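# Place mat flat inside pet tent, tent upright

## Task

Get the mat lying flat on the floor of the pet tent; dropping it into position is allowed. At the end the tent must be standing with its floor corners resting on the tabletop, and nothing may depend on the robot holding it there. Release everything and move the arms away when finished.

## Robot and tools

Robot: two arms, left_arm and right_arm, each with six joints and a parallel gripper. A light disturbance may occasionally nudge a loose object.

Frame: all printed gripper poses share one scene frame. Origin is on the tabletop midway between the arms, +x points out across the table, +z points up, and left_arm sits toward +y. The names left/right do not refer to image sides. end_effector_position is in metres and marks the spot between the finger pads, roughly 1 cm short of the tips; orientation is end_effector_quat_wxyz. The fingers point along the gripper's +z and close along its y. Printed positions can be off, more so when the arm reaches far.

Joint order (used in every row and every per-joint list): wrist pitch, waist, wrist yaw, shoulder, elbow, wrist roll. Stated ranges in radians: waist -2.618 to 3.054, shoulder 0.000 to 3.142, elbow 0.000 to 3.142, wrist pitch -1.571 to 1.571, wrist yaw -1.571 to 1.571, wrist roll -2.094 to 2.094. True ends may differ by up to 0.036 rad.

A row: 14 numbers, each in [-1, 1], always covering both arms: left_arm's six joint values then its opening, then right_arm's six joint values then its opening. Joint values are scaled offsets, not poses: 1.0 equals 1.202 rad for waist, 1.258 for shoulder, 1.238 for elbow, 2.073 for wrist pitch, 2.022 for wrist yaw and for wrist roll. The opening is absolute: +1 fully open, -1 shut. Optionally append 12 stiffness factors (0 to 1), left_arm's six then right_arm's six in joint order; each multiplies that joint's position gain and persists until changed.

execute_actions(actions): a list of up to 15 actions; each action is a table of up to 15 rows, one row per 1/30 s step, the final row repeated if fewer than 15. Joint offsets in every row are measured from the arm's angles when that action began (for a call's first action, the last reported angles), not from the previous row. An action asking a joint to exceed its range by more than 0.036 rad is rejected for both arms; a malformed action, or a first action failing that check, rejects the whole call. An empty list simply returns state and images.

move(target, speed, blocking): target is one row as above; its offsets count from the Joint positions in the latest result that printed them. All joints travel proportionally so grippers trace curves, lasting 0.5 to 10 s. speed is the peak rate in rad/s of the joint with the longest travel, 0.01 to 2, default 0.5. It does not avoid obstacles or the other arm; faster moves and targets set deeper past a contact hit and press harder. blocking=false returns after 0.5 s while motion continues; further actions or moves are refused until a result shows the move ended, so use wait(0) or stop. The extra move: line reports the ending (done, off_target, moving, held, fault), limits=held or limits=none, and each arm's joint farthest from target.

wait(seconds): 0 to 10; arms keep their last command, a running move carries on. stop(): brakes a running move (needs room, more when fast); fingers keep moving. zoom_image(camera, region): camera is one of cam_head_left, cam_head_right, cam_high, cam_low (896x504) or cam_left_wrist, cam_right_wrist (504x504); region [x0, y0, x1, y1] in pixels from the top-left, no larger than 504 by 504. finished_scene(scene): give the current scene's number; irreversible, and the outcome is checked after the robot holds its last command.

Motion limits: each step a joint's target may lead its measured angle by at most 0.202 (waist), 0.258 (shoulder), 0.238 (elbow), 0.573 (wrist pitch), 0.522 (wrist yaw and roll) rad, and targets implying a gripper jump beyond 70 mm are pulled back, so big changes need several actions. Sending zeros can let an arm sag; to hold, send offsets back to the intended angles first, then zeros, correcting any shortfall.

Result lines: Joint positions and Joint velocities list each arm's joints in the order above, then finger gap (m; 0.094 open). Joint targets shows what joints are currently driven to. grip_measured is opening on the command scale; each gripper may read up to ~1 mm off. To hold something, command about 0.03 below grip_measured; thin parts under ~2 mm get less force. 'joint sent to its limit' means a joint was clamped at its end (its absence proves nothing). 'joint command not followed' means a clearance check altered targets. FAULT and OVER-TEMPERATURE FAULT lines mean an arm stopped; MOTOR HOT warns from 75 °C, a 90 °C reading halts that arm for 10 s, and at 100 °C it goes limp and falls. Holding loads heats motors, even during thinking, when the robot keeps its last command.

Avoid: pushing or knocking rigid objects off the table (fails the task; cloth and film excepted), arms striking or pressing each other, slams, drops and hard shoves.

Each tool is called after "Call:" as a command line: name --argument value for each argument, lists and objects as JSON in quotes; but a table of rows of numbers goes row by row, as --pt "numbers of a row", without its own name.

## Session

Call:
execute_actions --actions '[]'

Scene clock: 0.00 s.
left_arm: end_effector_position=(+0.4102, +0.3242, +0.4154) grip_measured=+1.000 end_effector_quat_wxyz=(+0.712, +0.048, +0.699, -0.044) | right_arm: end_effector_position=(+0.3771, -0.3182, +0.3998) grip_measured=+1.000 end_effector_quat_wxyz=(+0.695, +0.078, +0.711, -0.069)
Joint names: [wrist pitch, waist, wrist yaw, shoulder, elbow, wrist roll]
Joint positions: left_arm=[ 0.008 -0.002 -0.001  1.052  1.063  0.006  0.094] | right_arm=[-0.012 -0.016  0.003  1.06   1.047  0.009  0.094]
Joint velocities: left_arm=[ 0.022 -0.017 -0.007 -0.007 -0.012  0.007  0.   ] | right_arm=[ 0.007 -0.017 -0.081 -0.017 -0.002 -0.007  0.   ]
Motor temperatures (°C, as the motors report them): left_arm=[29 27 28 26 26 28] | right_arm=[25 26 27 24 26 25]
Joint targets: left_arm=[-0.006 -0.002 -0.001 1.048 1.066 0.007] | right_arm=[-0.003 -0.016 0.003 1.051 1.059 0.009]
Joint stiffness scale: left_arm=[1. 1. 1. 1. 1. 1.] | right_arm=[1. 1. 1. 1. 1. 1.]

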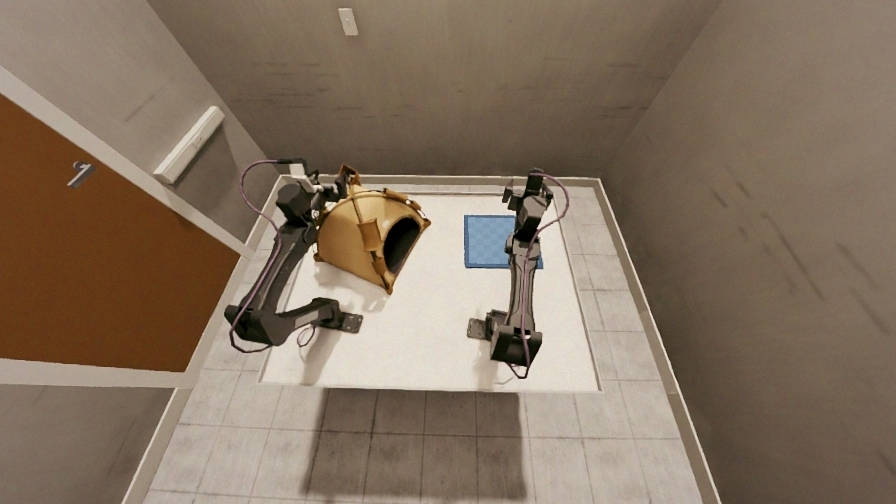

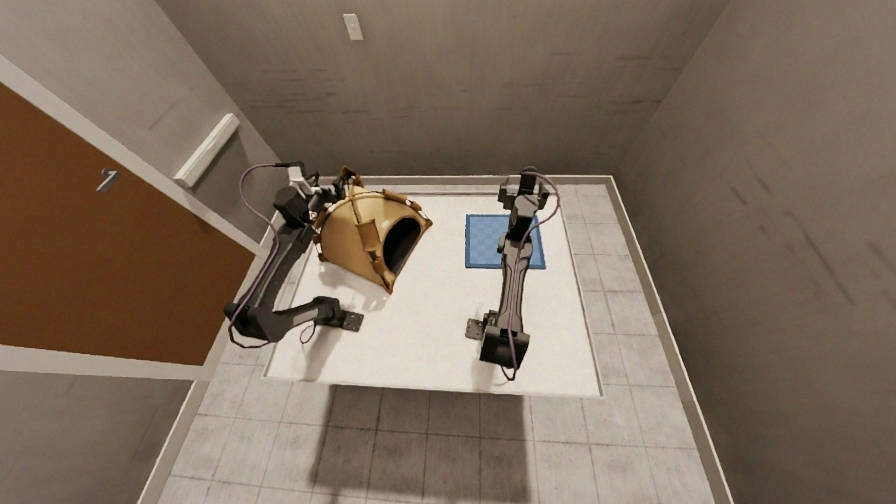

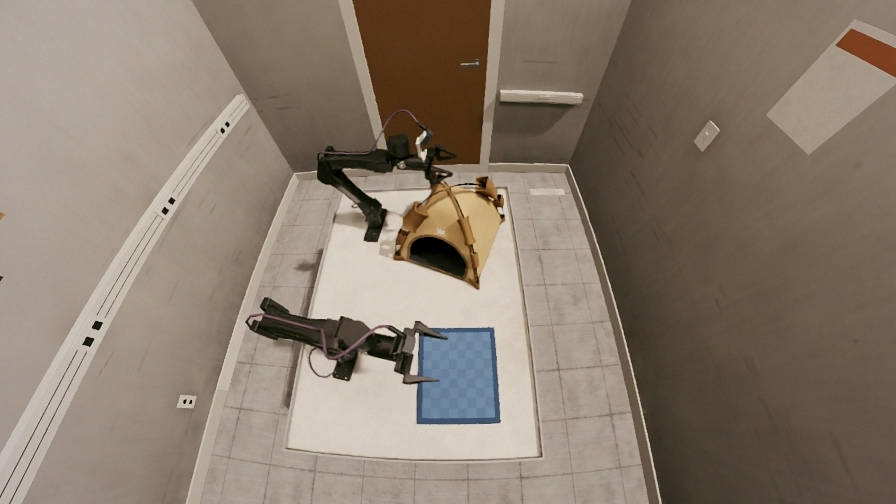

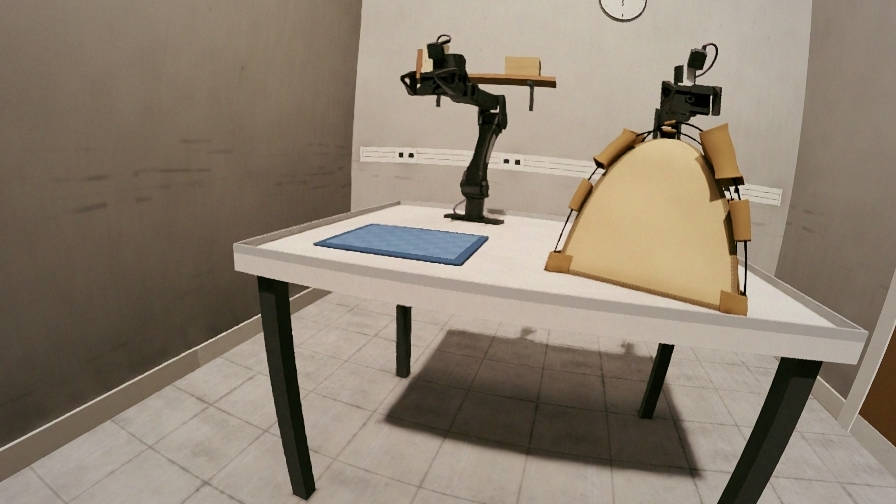

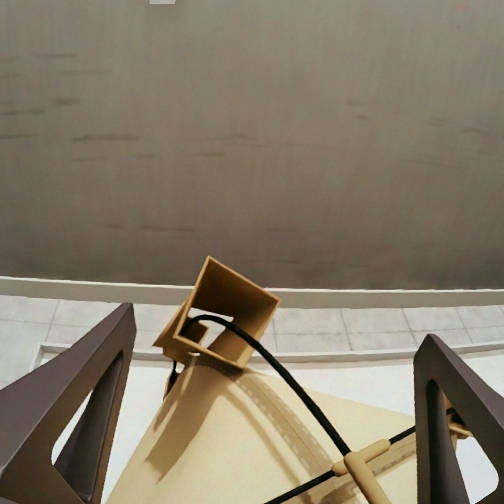

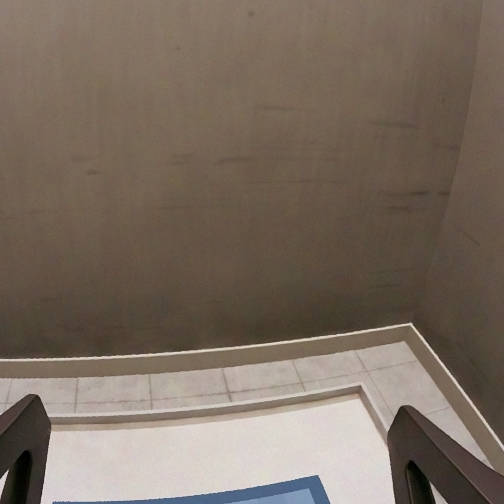

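Call:
zoom_image --camera "cam_high" --region '[280, 150, 560, 460]'

Call:
zoom_image --camera "cam_head_left" --region '[260, 150, 620, 400]'

Call:
zoom_image --camera "cam_low" --region '[290, 190, 610, 300]'

Region (280, 150, 560, 460) of cam_high's 896x504 image, scaled by 1.626, with more detail than that image has; it fills the left 455 columns of this view, and the rest is white.

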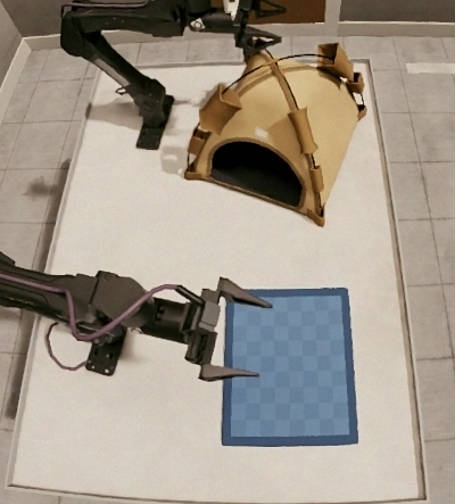

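Region (260, 150, 620, 400) of cam_head_left's 896x504 image, scaled by 1.400, with more detail than that image has; it fills the top 350 rows of this view, and the rest is white.

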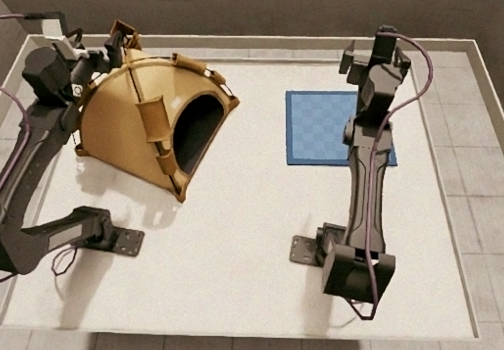

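Region (290, 190, 610, 300) of cam_low's 896x504 image, scaled by 1.575, with more detail than that image has; it fills the top 173 rows of this view, and the rest is white.

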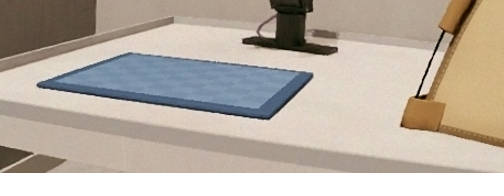

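Call:
move --target '[0,0,0,0,0,0,1,-0.4,0,0,0,0,0,1]' --speed 1

Call:
move --target '[0,0,0,0,0,0,1,0,0.3,0,0.4,0,0,1]' --speed 1

Scene clock: 3.17 s.
left_arm: end_effector_position=(+0.4101, +0.3242, +0.4163) grip_measured=+1.000 end_effector_quat_wxyz=(+0.714, +0.048, +0.697, -0.044) | right_arm: end_effector_position=(+0.2944, -0.3011, +0.2192) grip_measured=+1.000 end_effector_quat_wxyz=(+0.351, +0.100, +0.930, -0.036)
Joint names: [wrist pitch, waist, wrist yaw, shoulder, elbow, wrist roll]
Joint positions: left_arm=[ 0.012 -0.002 -0.001  1.052  1.063  0.006  0.094] | right_arm=[-0.836 -0.016  0.003  1.06   1.047  0.009  0.094]
Joint velocities: left_arm=[-0.007 -0.002 -0.081 -0.002 -0.007  0.007  0.   ] | right_arm=[ 0.037 -0.012 -0.066  0.012 -0.007  0.081  0.   ]
Motor temperatures (°C, as the motors report them): left_arm=[30 27 28 26 27 28] | right_arm=[26 26 27 24 26 25]
Joint targets: left_arm=[0.008 -0.002 -0.001 1.052 1.063 0.006] | right_arm=[-0.841 -0.016 0.003 1.060 1.047 0.009]
Joint stiffness scale: left_arm=[1. 1. 1. 1. 1. 1.] | right_arm=[1. 1. 1. 1. 1. 1.]
move: done; limits=none; left_arm: farthest joint: the wrist pitch, 0.004 radians from its target (0.000 radians at the start); right_arm: farthest joint: the wrist pitch, 0.005 radians from its target (0.830 radians at the start)

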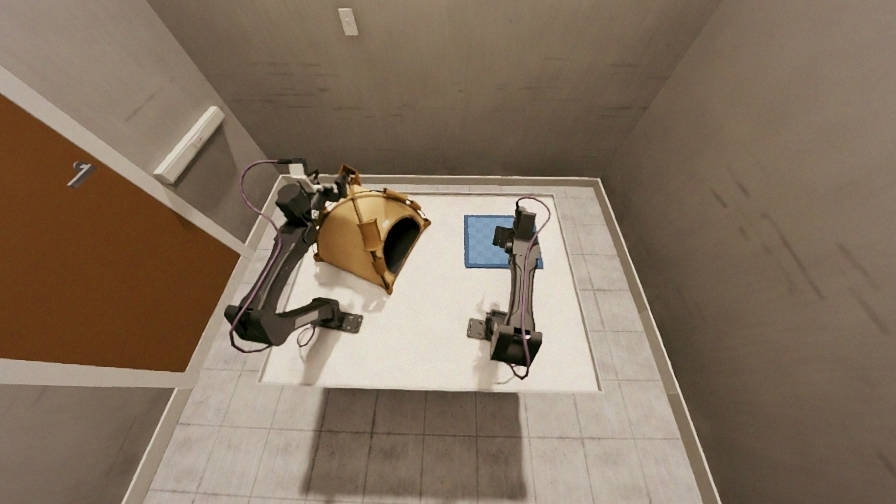

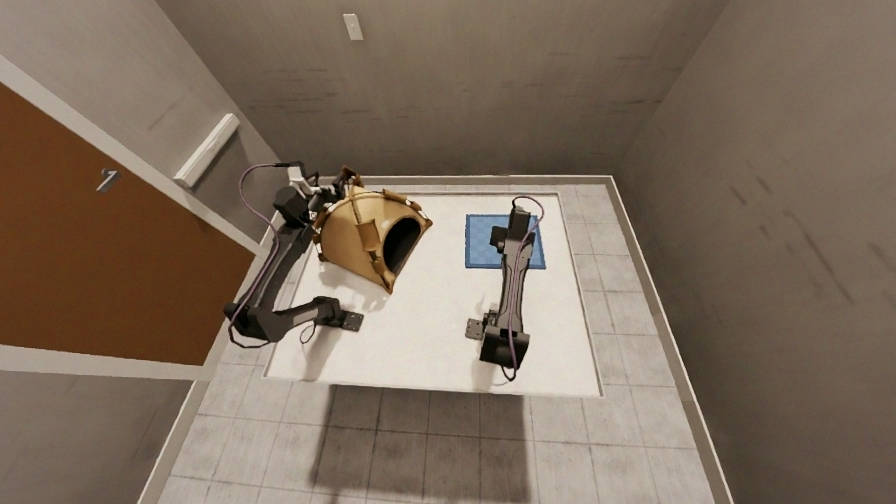

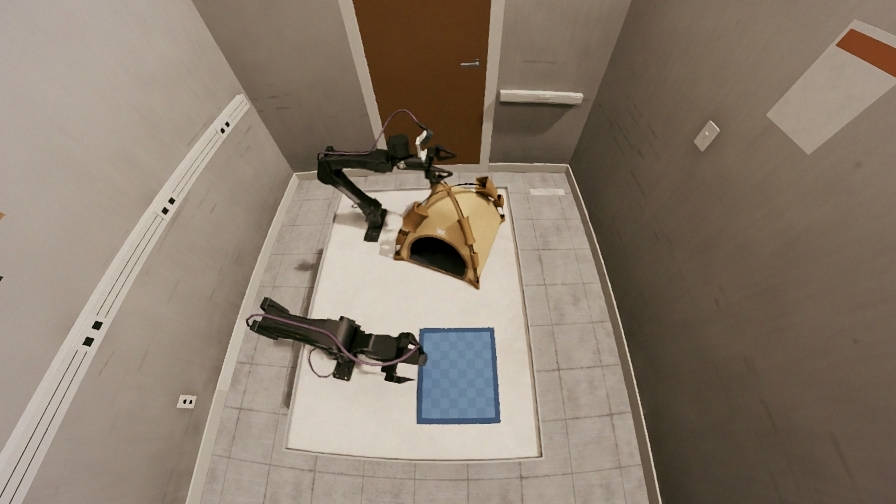

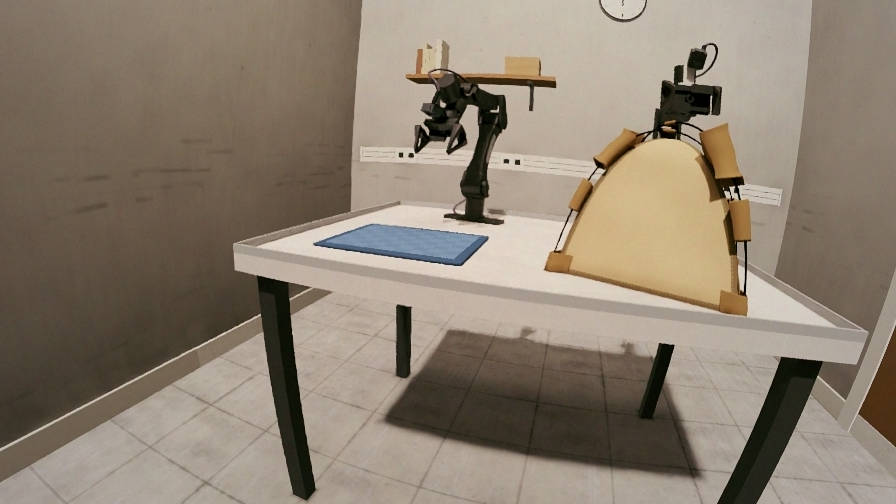

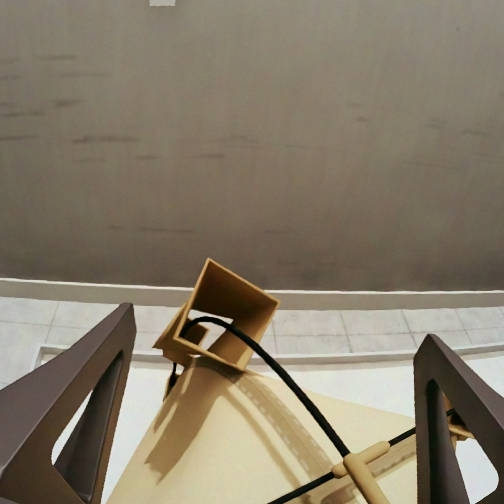

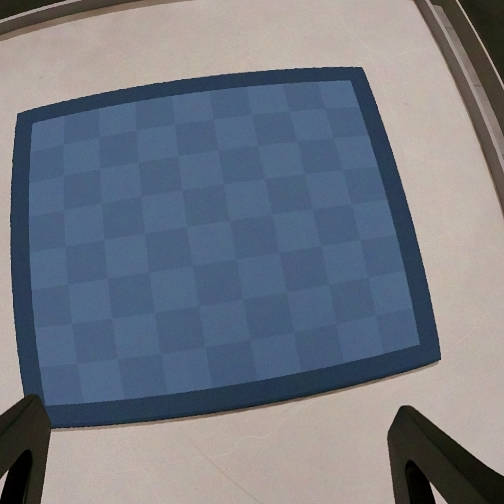

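Scene clock: 4.17 s.
left_arm: end_effector_position=(+0.4101, +0.3242, +0.4174) grip_measured=+1.000 end_effector_quat_wxyz=(+0.715, +0.048, +0.696, -0.044) | right_arm: end_effector_position=(+0.3103, -0.1930, +0.0694) grip_measured=+1.000 end_effector_quat_wxyz=(+0.106, -0.070, +0.992, +0.006)
Joint names: [wrist pitch, waist, wrist yaw, shoulder, elbow, wrist roll]
Joint positions: left_arm=[ 0.016 -0.002 -0.001  1.052  1.063  0.006  0.094] | right_arm=[-0.836  0.339  0.005  1.57   1.047  0.009  0.094]
Joint velocities: left_arm=[ 0.051 -0.002 -0.037  0.007 -0.022 -0.022  0.   ] | right_arm=[-0.051  0.002  0.066  0.007 -0.002  0.022  0.   ]
Motor temperatures (°C, as the motors report them): left_arm=[30 27 28 26 27 28] | right_arm=[26 26 27 24 26 25]
Joint targets: left_arm=[0.012 -0.002 -0.001 1.052 1.063 0.006] | right_arm=[-0.836 0.344 0.003 1.563 1.047 0.009]
Joint stiffness scale: left_arm=[1. 1. 1. 1. 1. 1.] | right_arm=[1. 1. 1. 1. 1. 1.]
move: done; limits=none; left_arm: farthest joint: the wrist pitch, 0.004 radians from its target (0.000 radians at the start); right_arm: farthest joint: the shoulder, 0.007 radians from its target (0.503 radians at the start)

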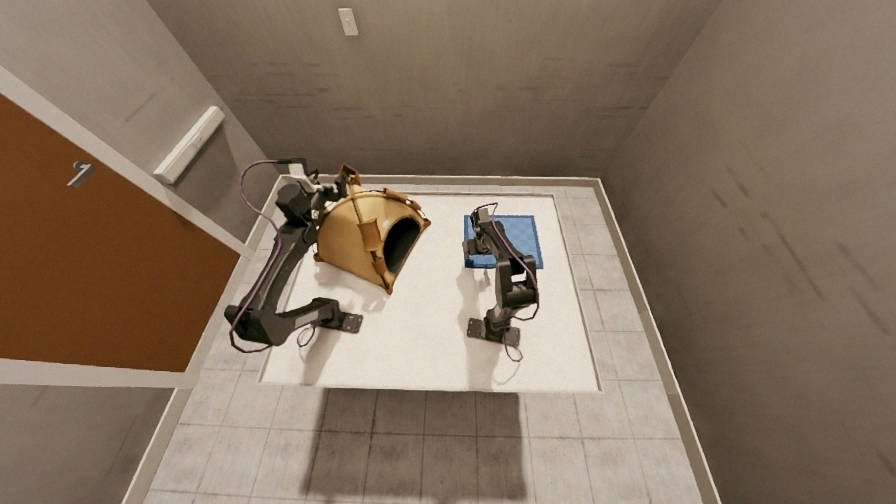

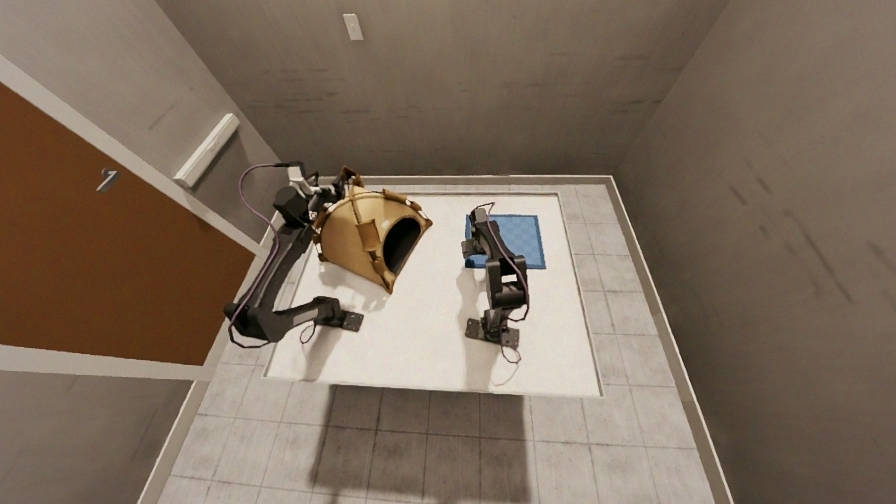

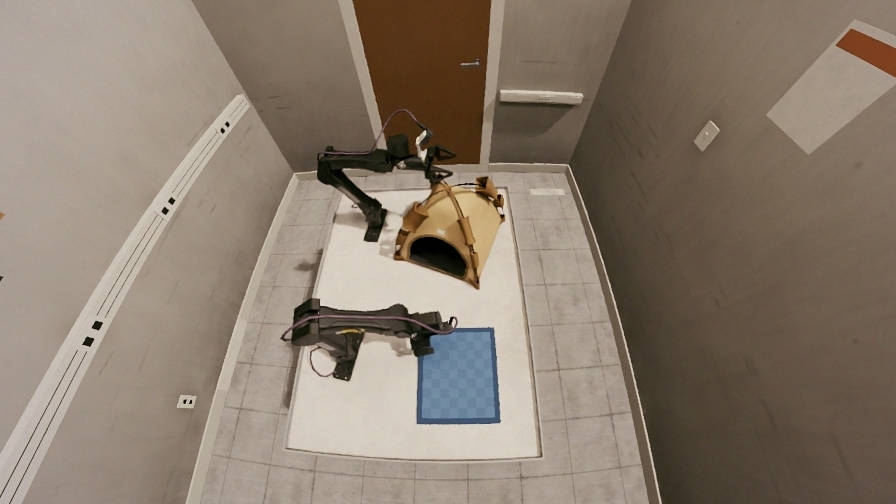

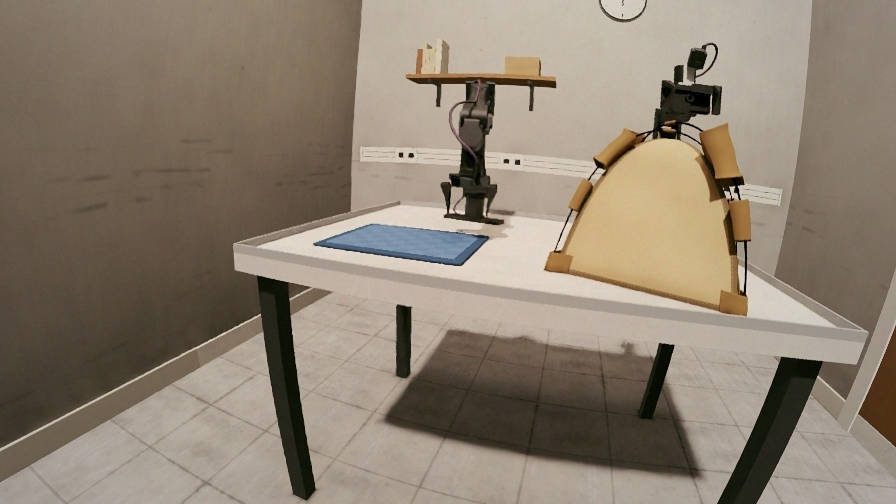

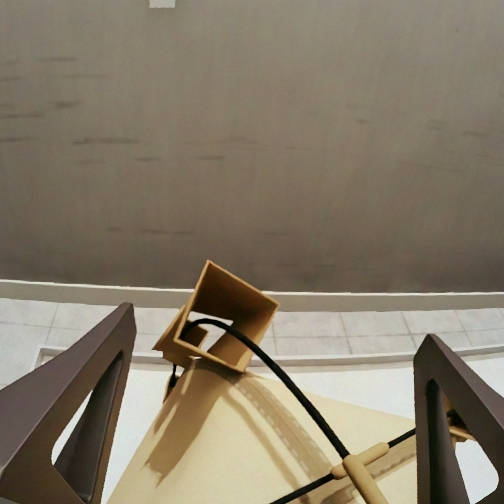

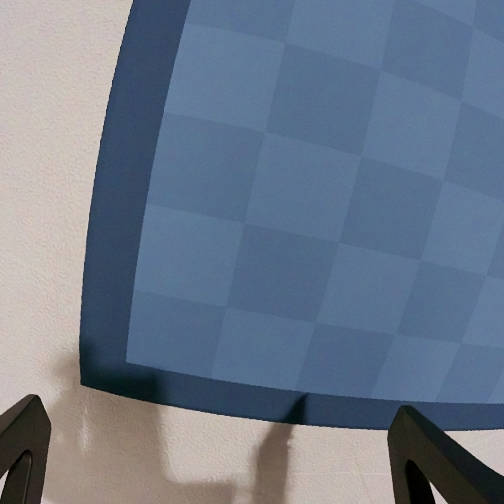

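Call:
move --target '[0,0,0,0,0,0,1,-0.2,0.05,0,0.517,0.688,0.668,1]' --speed 1

Scene clock: 9.80 s.
left_arm: end_effector_position=(+0.4101, +0.3242, +0.4183) grip_measured=+1.000 end_effector_quat_wxyz=(+0.717, +0.047, +0.694, -0.044) | right_arm: end_effector_position=(+0.4165, -0.1551, +0.0512) grip_measured=+1.000 end_effector_quat_wxyz=(-0.006, +0.544, +0.839, -0.009)
Joint names: [wrist pitch, waist, wrist yaw, shoulder, elbow, wrist roll]
Joint positions: left_arm=[ 0.02  -0.002 -0.001  1.052  1.063  0.006  0.094] | right_arm=[-1.236  0.39   0.005  2.222  1.867  1.351  0.094]
Joint velocities: left_arm=[ 0.007  0.027 -0.022  0.007 -0.002  0.007  0.   ] | right_arm=[-0.007 -0.012 -0.007 -0.002  0.007  0.007  0.   ]
Motor temperatures (°C, as the motors report them): left_arm=[32 27 28 26 28 28] | right_arm=[26 26 27 25 27 25]
Joint targets: left_arm=[0.016 -0.002 -0.001 1.052 1.063 0.006] | right_arm=[-1.251 0.399 0.005 2.220 1.899 1.360]
Joint stiffness scale: left_arm=[1. 1. 1. 1. 1. 1.] | right_arm=[1. 1. 1. 1. 1. 1.]
move: off_target (right_arm); limits=none; left_arm: farthest joint: the wrist pitch, 0.004 radians from its target (0.000 radians at the start); right_arm: farthest joint: the elbow, 0.032 radians from its target (0.852 radians at the start)

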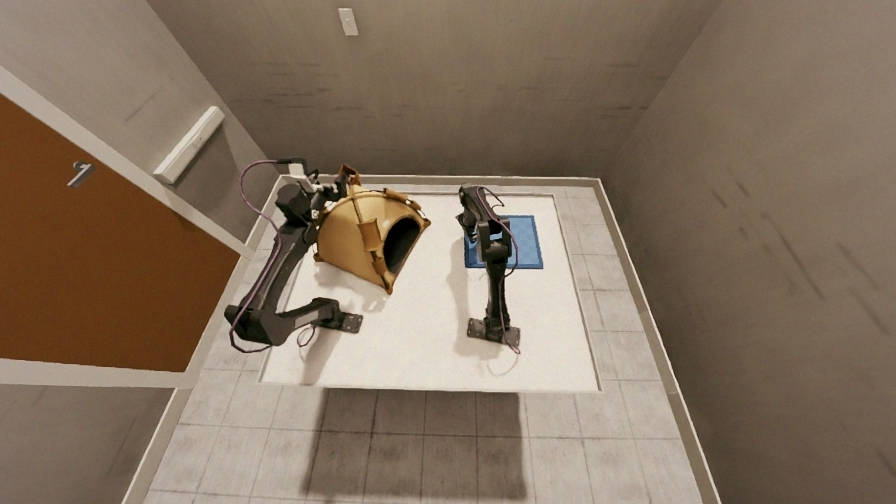

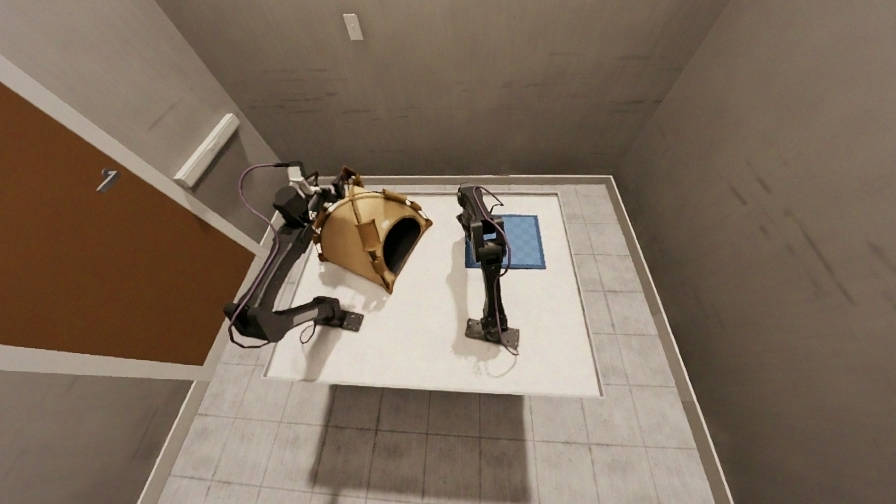

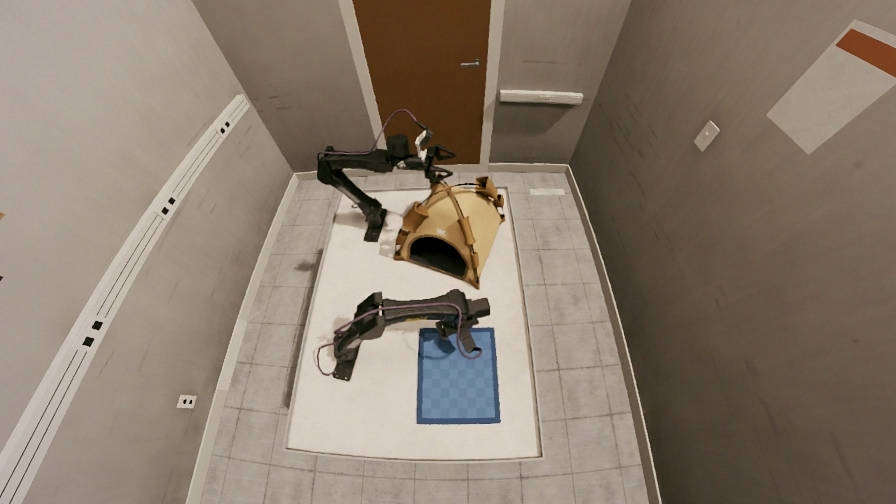

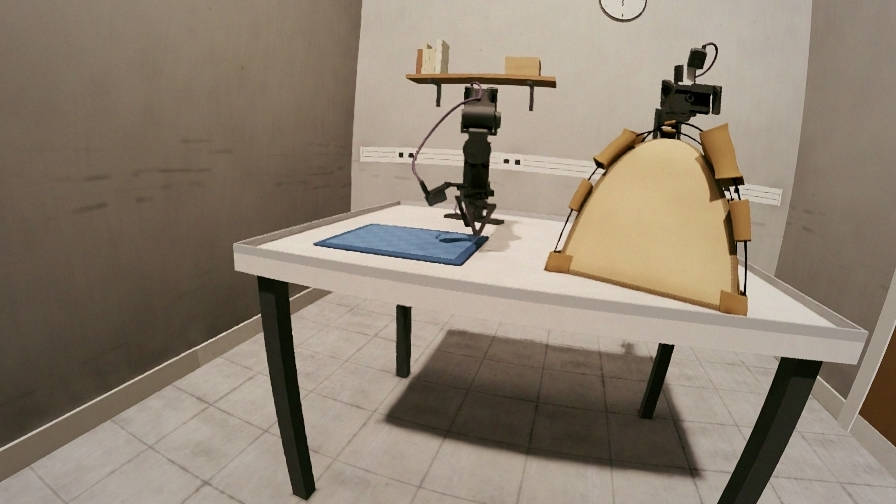

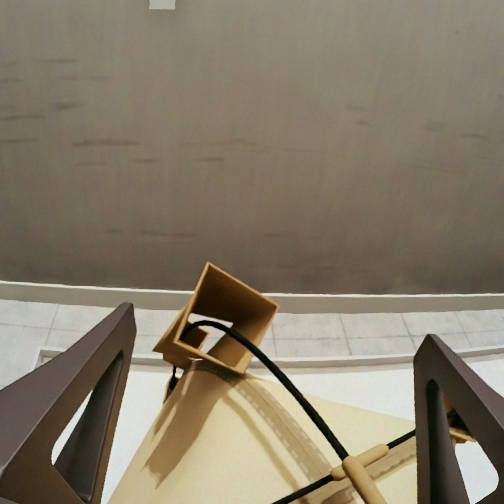

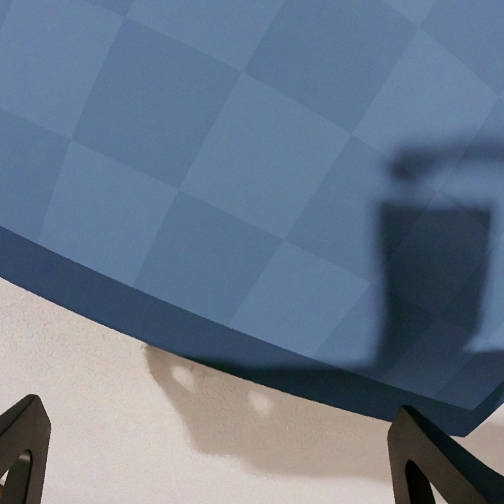

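Call:
move --target '[0,0,0,0,0,0,1,0,-0.04,0,0,0.03,-1,1]' --speed 1.5

Call:
move --target '[0,0,0,0,0,0,1,0,0,0,0,0.02,-0.37,1]' --speed 1.5

Scene clock: 12.57 s.
left_arm: end_effector_position=(+0.4101, +0.3242, +0.4193) grip_measured=+1.000 end_effector_quat_wxyz=(+0.718, +0.047, +0.693, -0.045) | right_arm: end_effector_position=(+0.4194, -0.1711, +0.0512) grip_measured=+1.000 end_effector_quat_wxyz=(-0.011, -0.401, +0.916, +0.000)
Joint names: [wrist pitch, waist, wrist yaw, shoulder, elbow, wrist roll]
Joint positions: left_arm=[ 0.024 -0.002 -0.001  1.052  1.063  0.006  0.094] | right_arm=[-1.236  0.351  0.005  2.222  1.867 -0.662  0.094]
Joint velocities: left_arm=[-0.037  0.002 -0.125 -0.012 -0.002  0.037  0.   ] | right_arm=[-0.037 -0.007  0.037 -0.007 -0.002 -0.11   0.   ]
Motor temperatures (°C, as the motors report them): left_arm=[32 27 28 26 28 28] | right_arm=[26 26 27 25 27 25]
Joint targets: left_arm=[0.020 -0.002 -0.001 1.052 1.063 0.006] | right_arm=[-1.236 0.341 0.005 2.222 1.904 -0.671]
Joint stiffness scale: left_arm=[1. 1. 1. 1. 1. 1.] | right_arm=[1. 1. 1. 1. 1. 1.]
move: off_target (right_arm); limits=none; left_arm: farthest joint: the wrist pitch, 0.004 radians from its target (0.000 radians at the start); right_arm: farthest joint: the elbow, 0.037 radians from its target (0.037 radians at the start)

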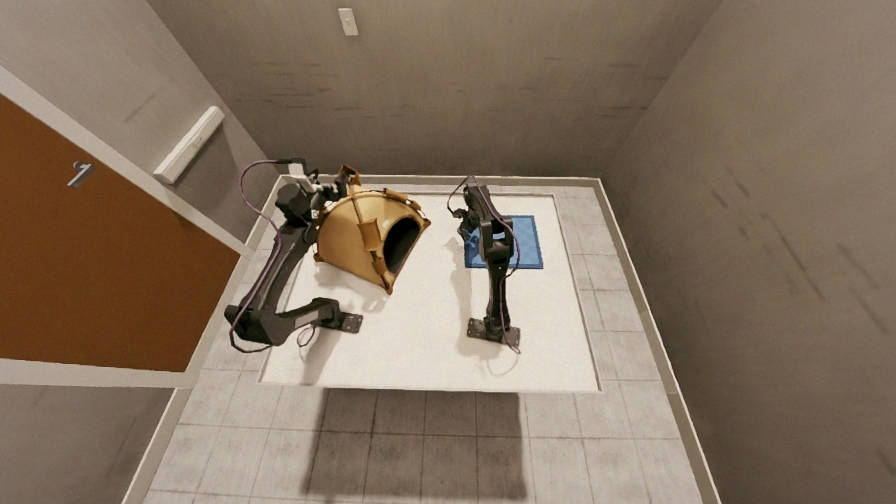

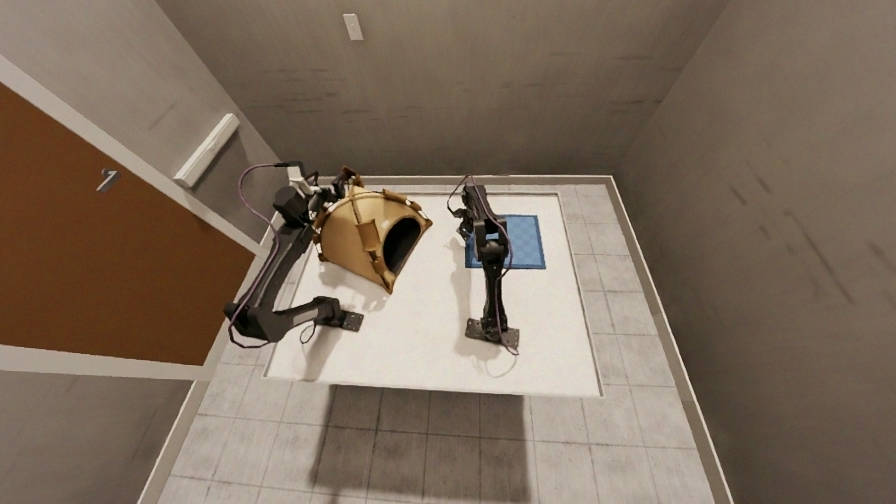

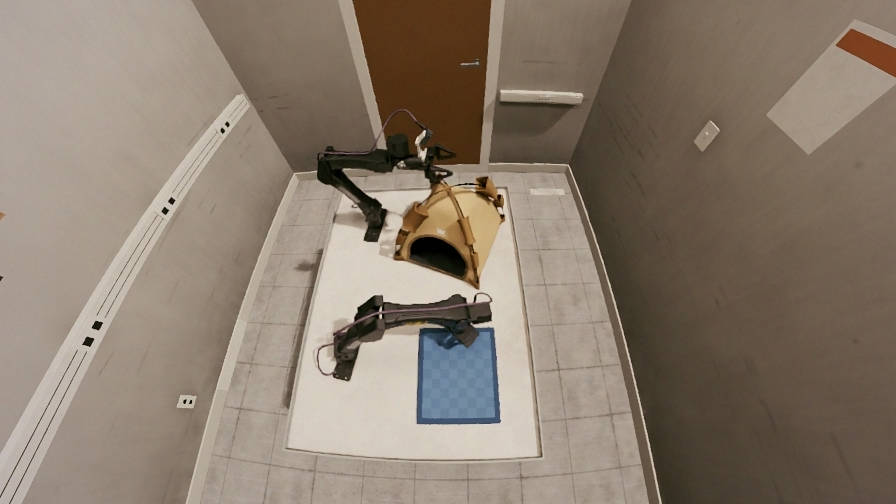

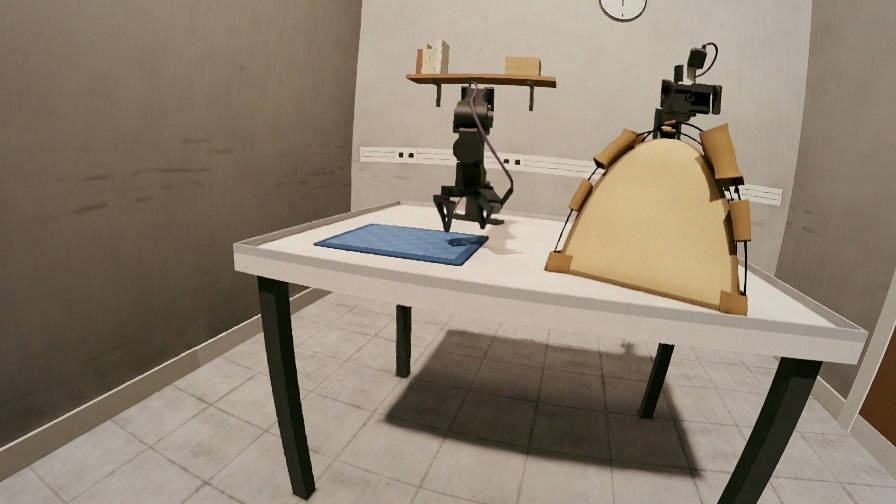

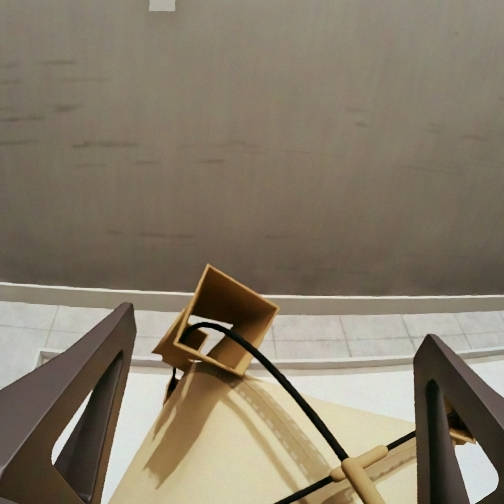

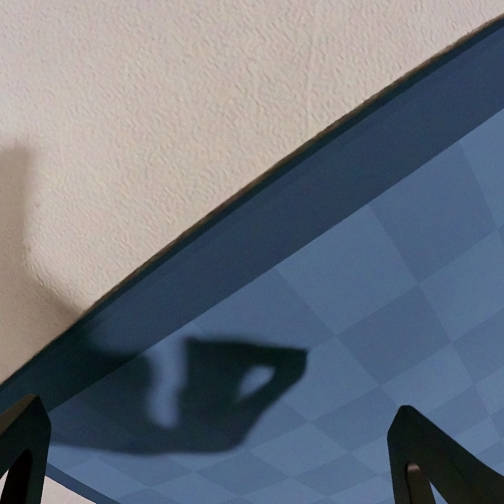

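Scene clock: 14.13 s.
left_arm: end_effector_position=(+0.4100, +0.3242, +0.4202) grip_measured=+1.000 end_effector_quat_wxyz=(+0.719, +0.047, +0.692, -0.045) | right_arm: end_effector_position=(+0.4194, -0.1711, +0.0512) grip_measured=+1.000 end_effector_quat_wxyz=(+0.010, +0.705, -0.709, -0.004)
Joint names: [wrist pitch, waist, wrist yaw, shoulder, elbow, wrist roll]
Joint positions: left_arm=[ 0.028 -0.002 -0.001  1.052  1.063  0.006  0.094] | right_arm=[-1.236  0.351  0.005  2.222  1.867 -1.401  0.094]
Joint velocities: left_arm=[-0.051 -0.012  0.051  0.002  0.012  0.022  0.   ] | right_arm=[-0.066 -0.002 -0.007 -0.002  0.002  0.037  0.   ]
Motor temperatures (°C, as the motors report them): left_arm=[33 27 28 26 28 28] | right_arm=[26 26 27 26 27 25]
Joint targets: left_arm=[0.024 -0.002 -0.001 1.052 1.063 0.006] | right_arm=[-1.236 0.351 0.005 2.222 1.892 -1.410]
Joint stiffness scale: left_arm=[1. 1. 1. 1. 1. 1.] | right_arm=[1. 1. 1. 1. 1. 1.]
move: off_target (right_arm); limits=none; left_arm: farthest joint: the wrist pitch, 0.004 radians from its target (0.000 radians at the start); right_arm: farthest joint: the elbow, 0.025 radians from its target (0.025 radians at the start)

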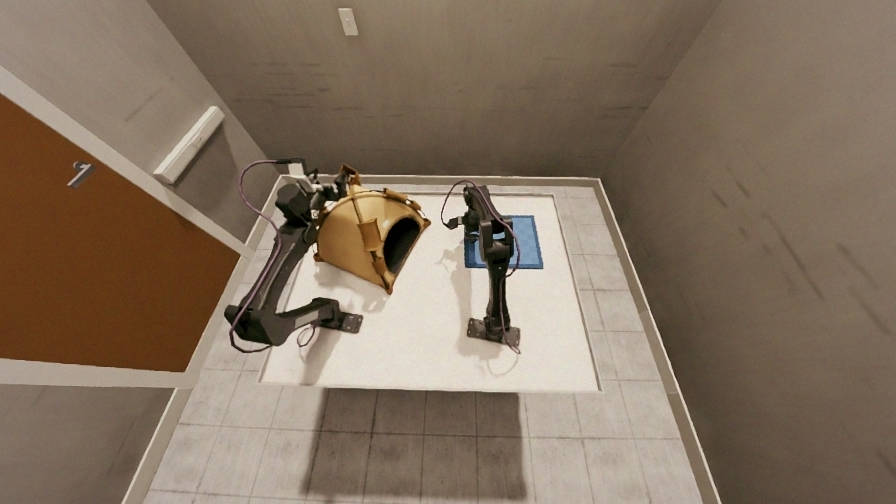

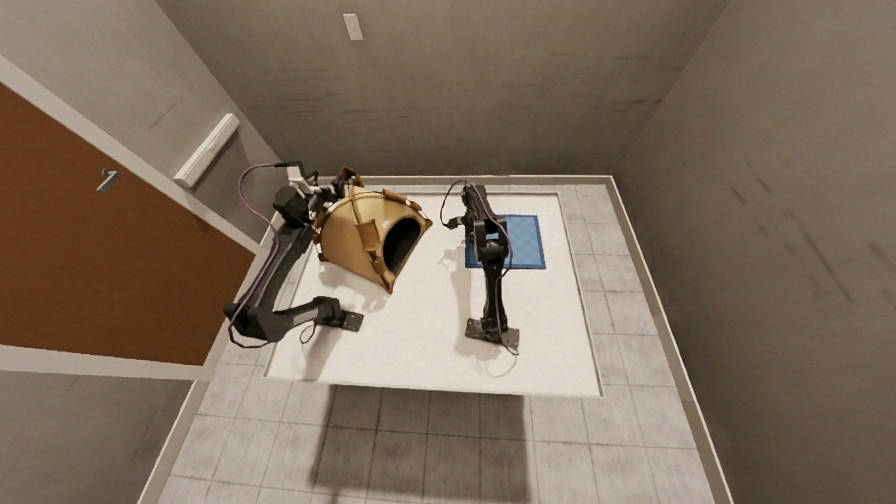

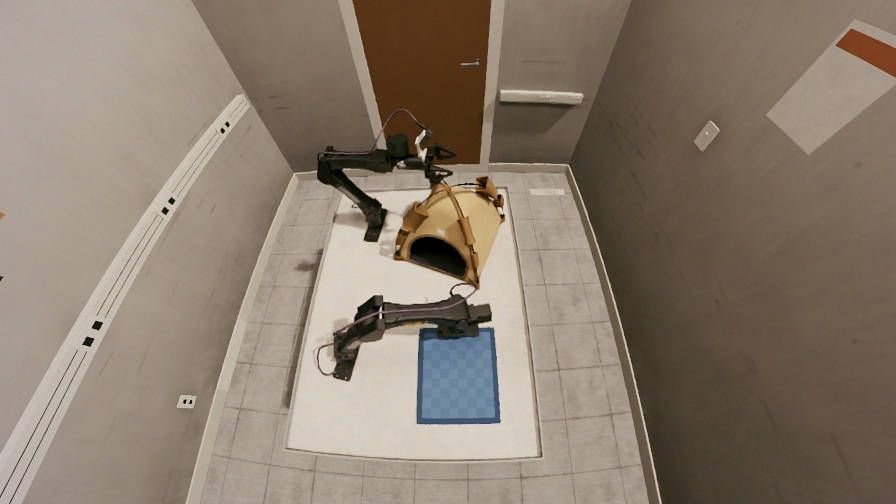

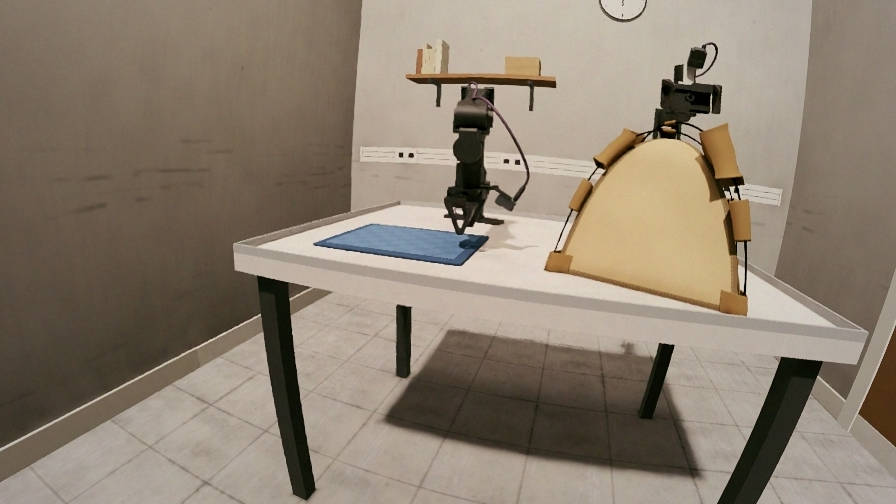

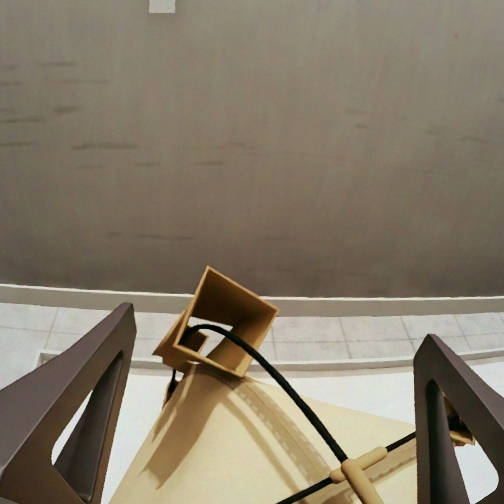

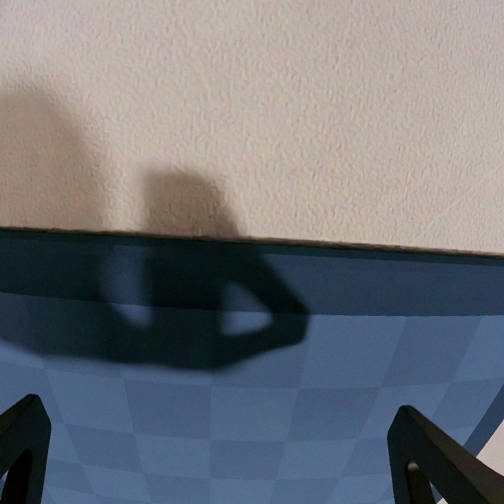

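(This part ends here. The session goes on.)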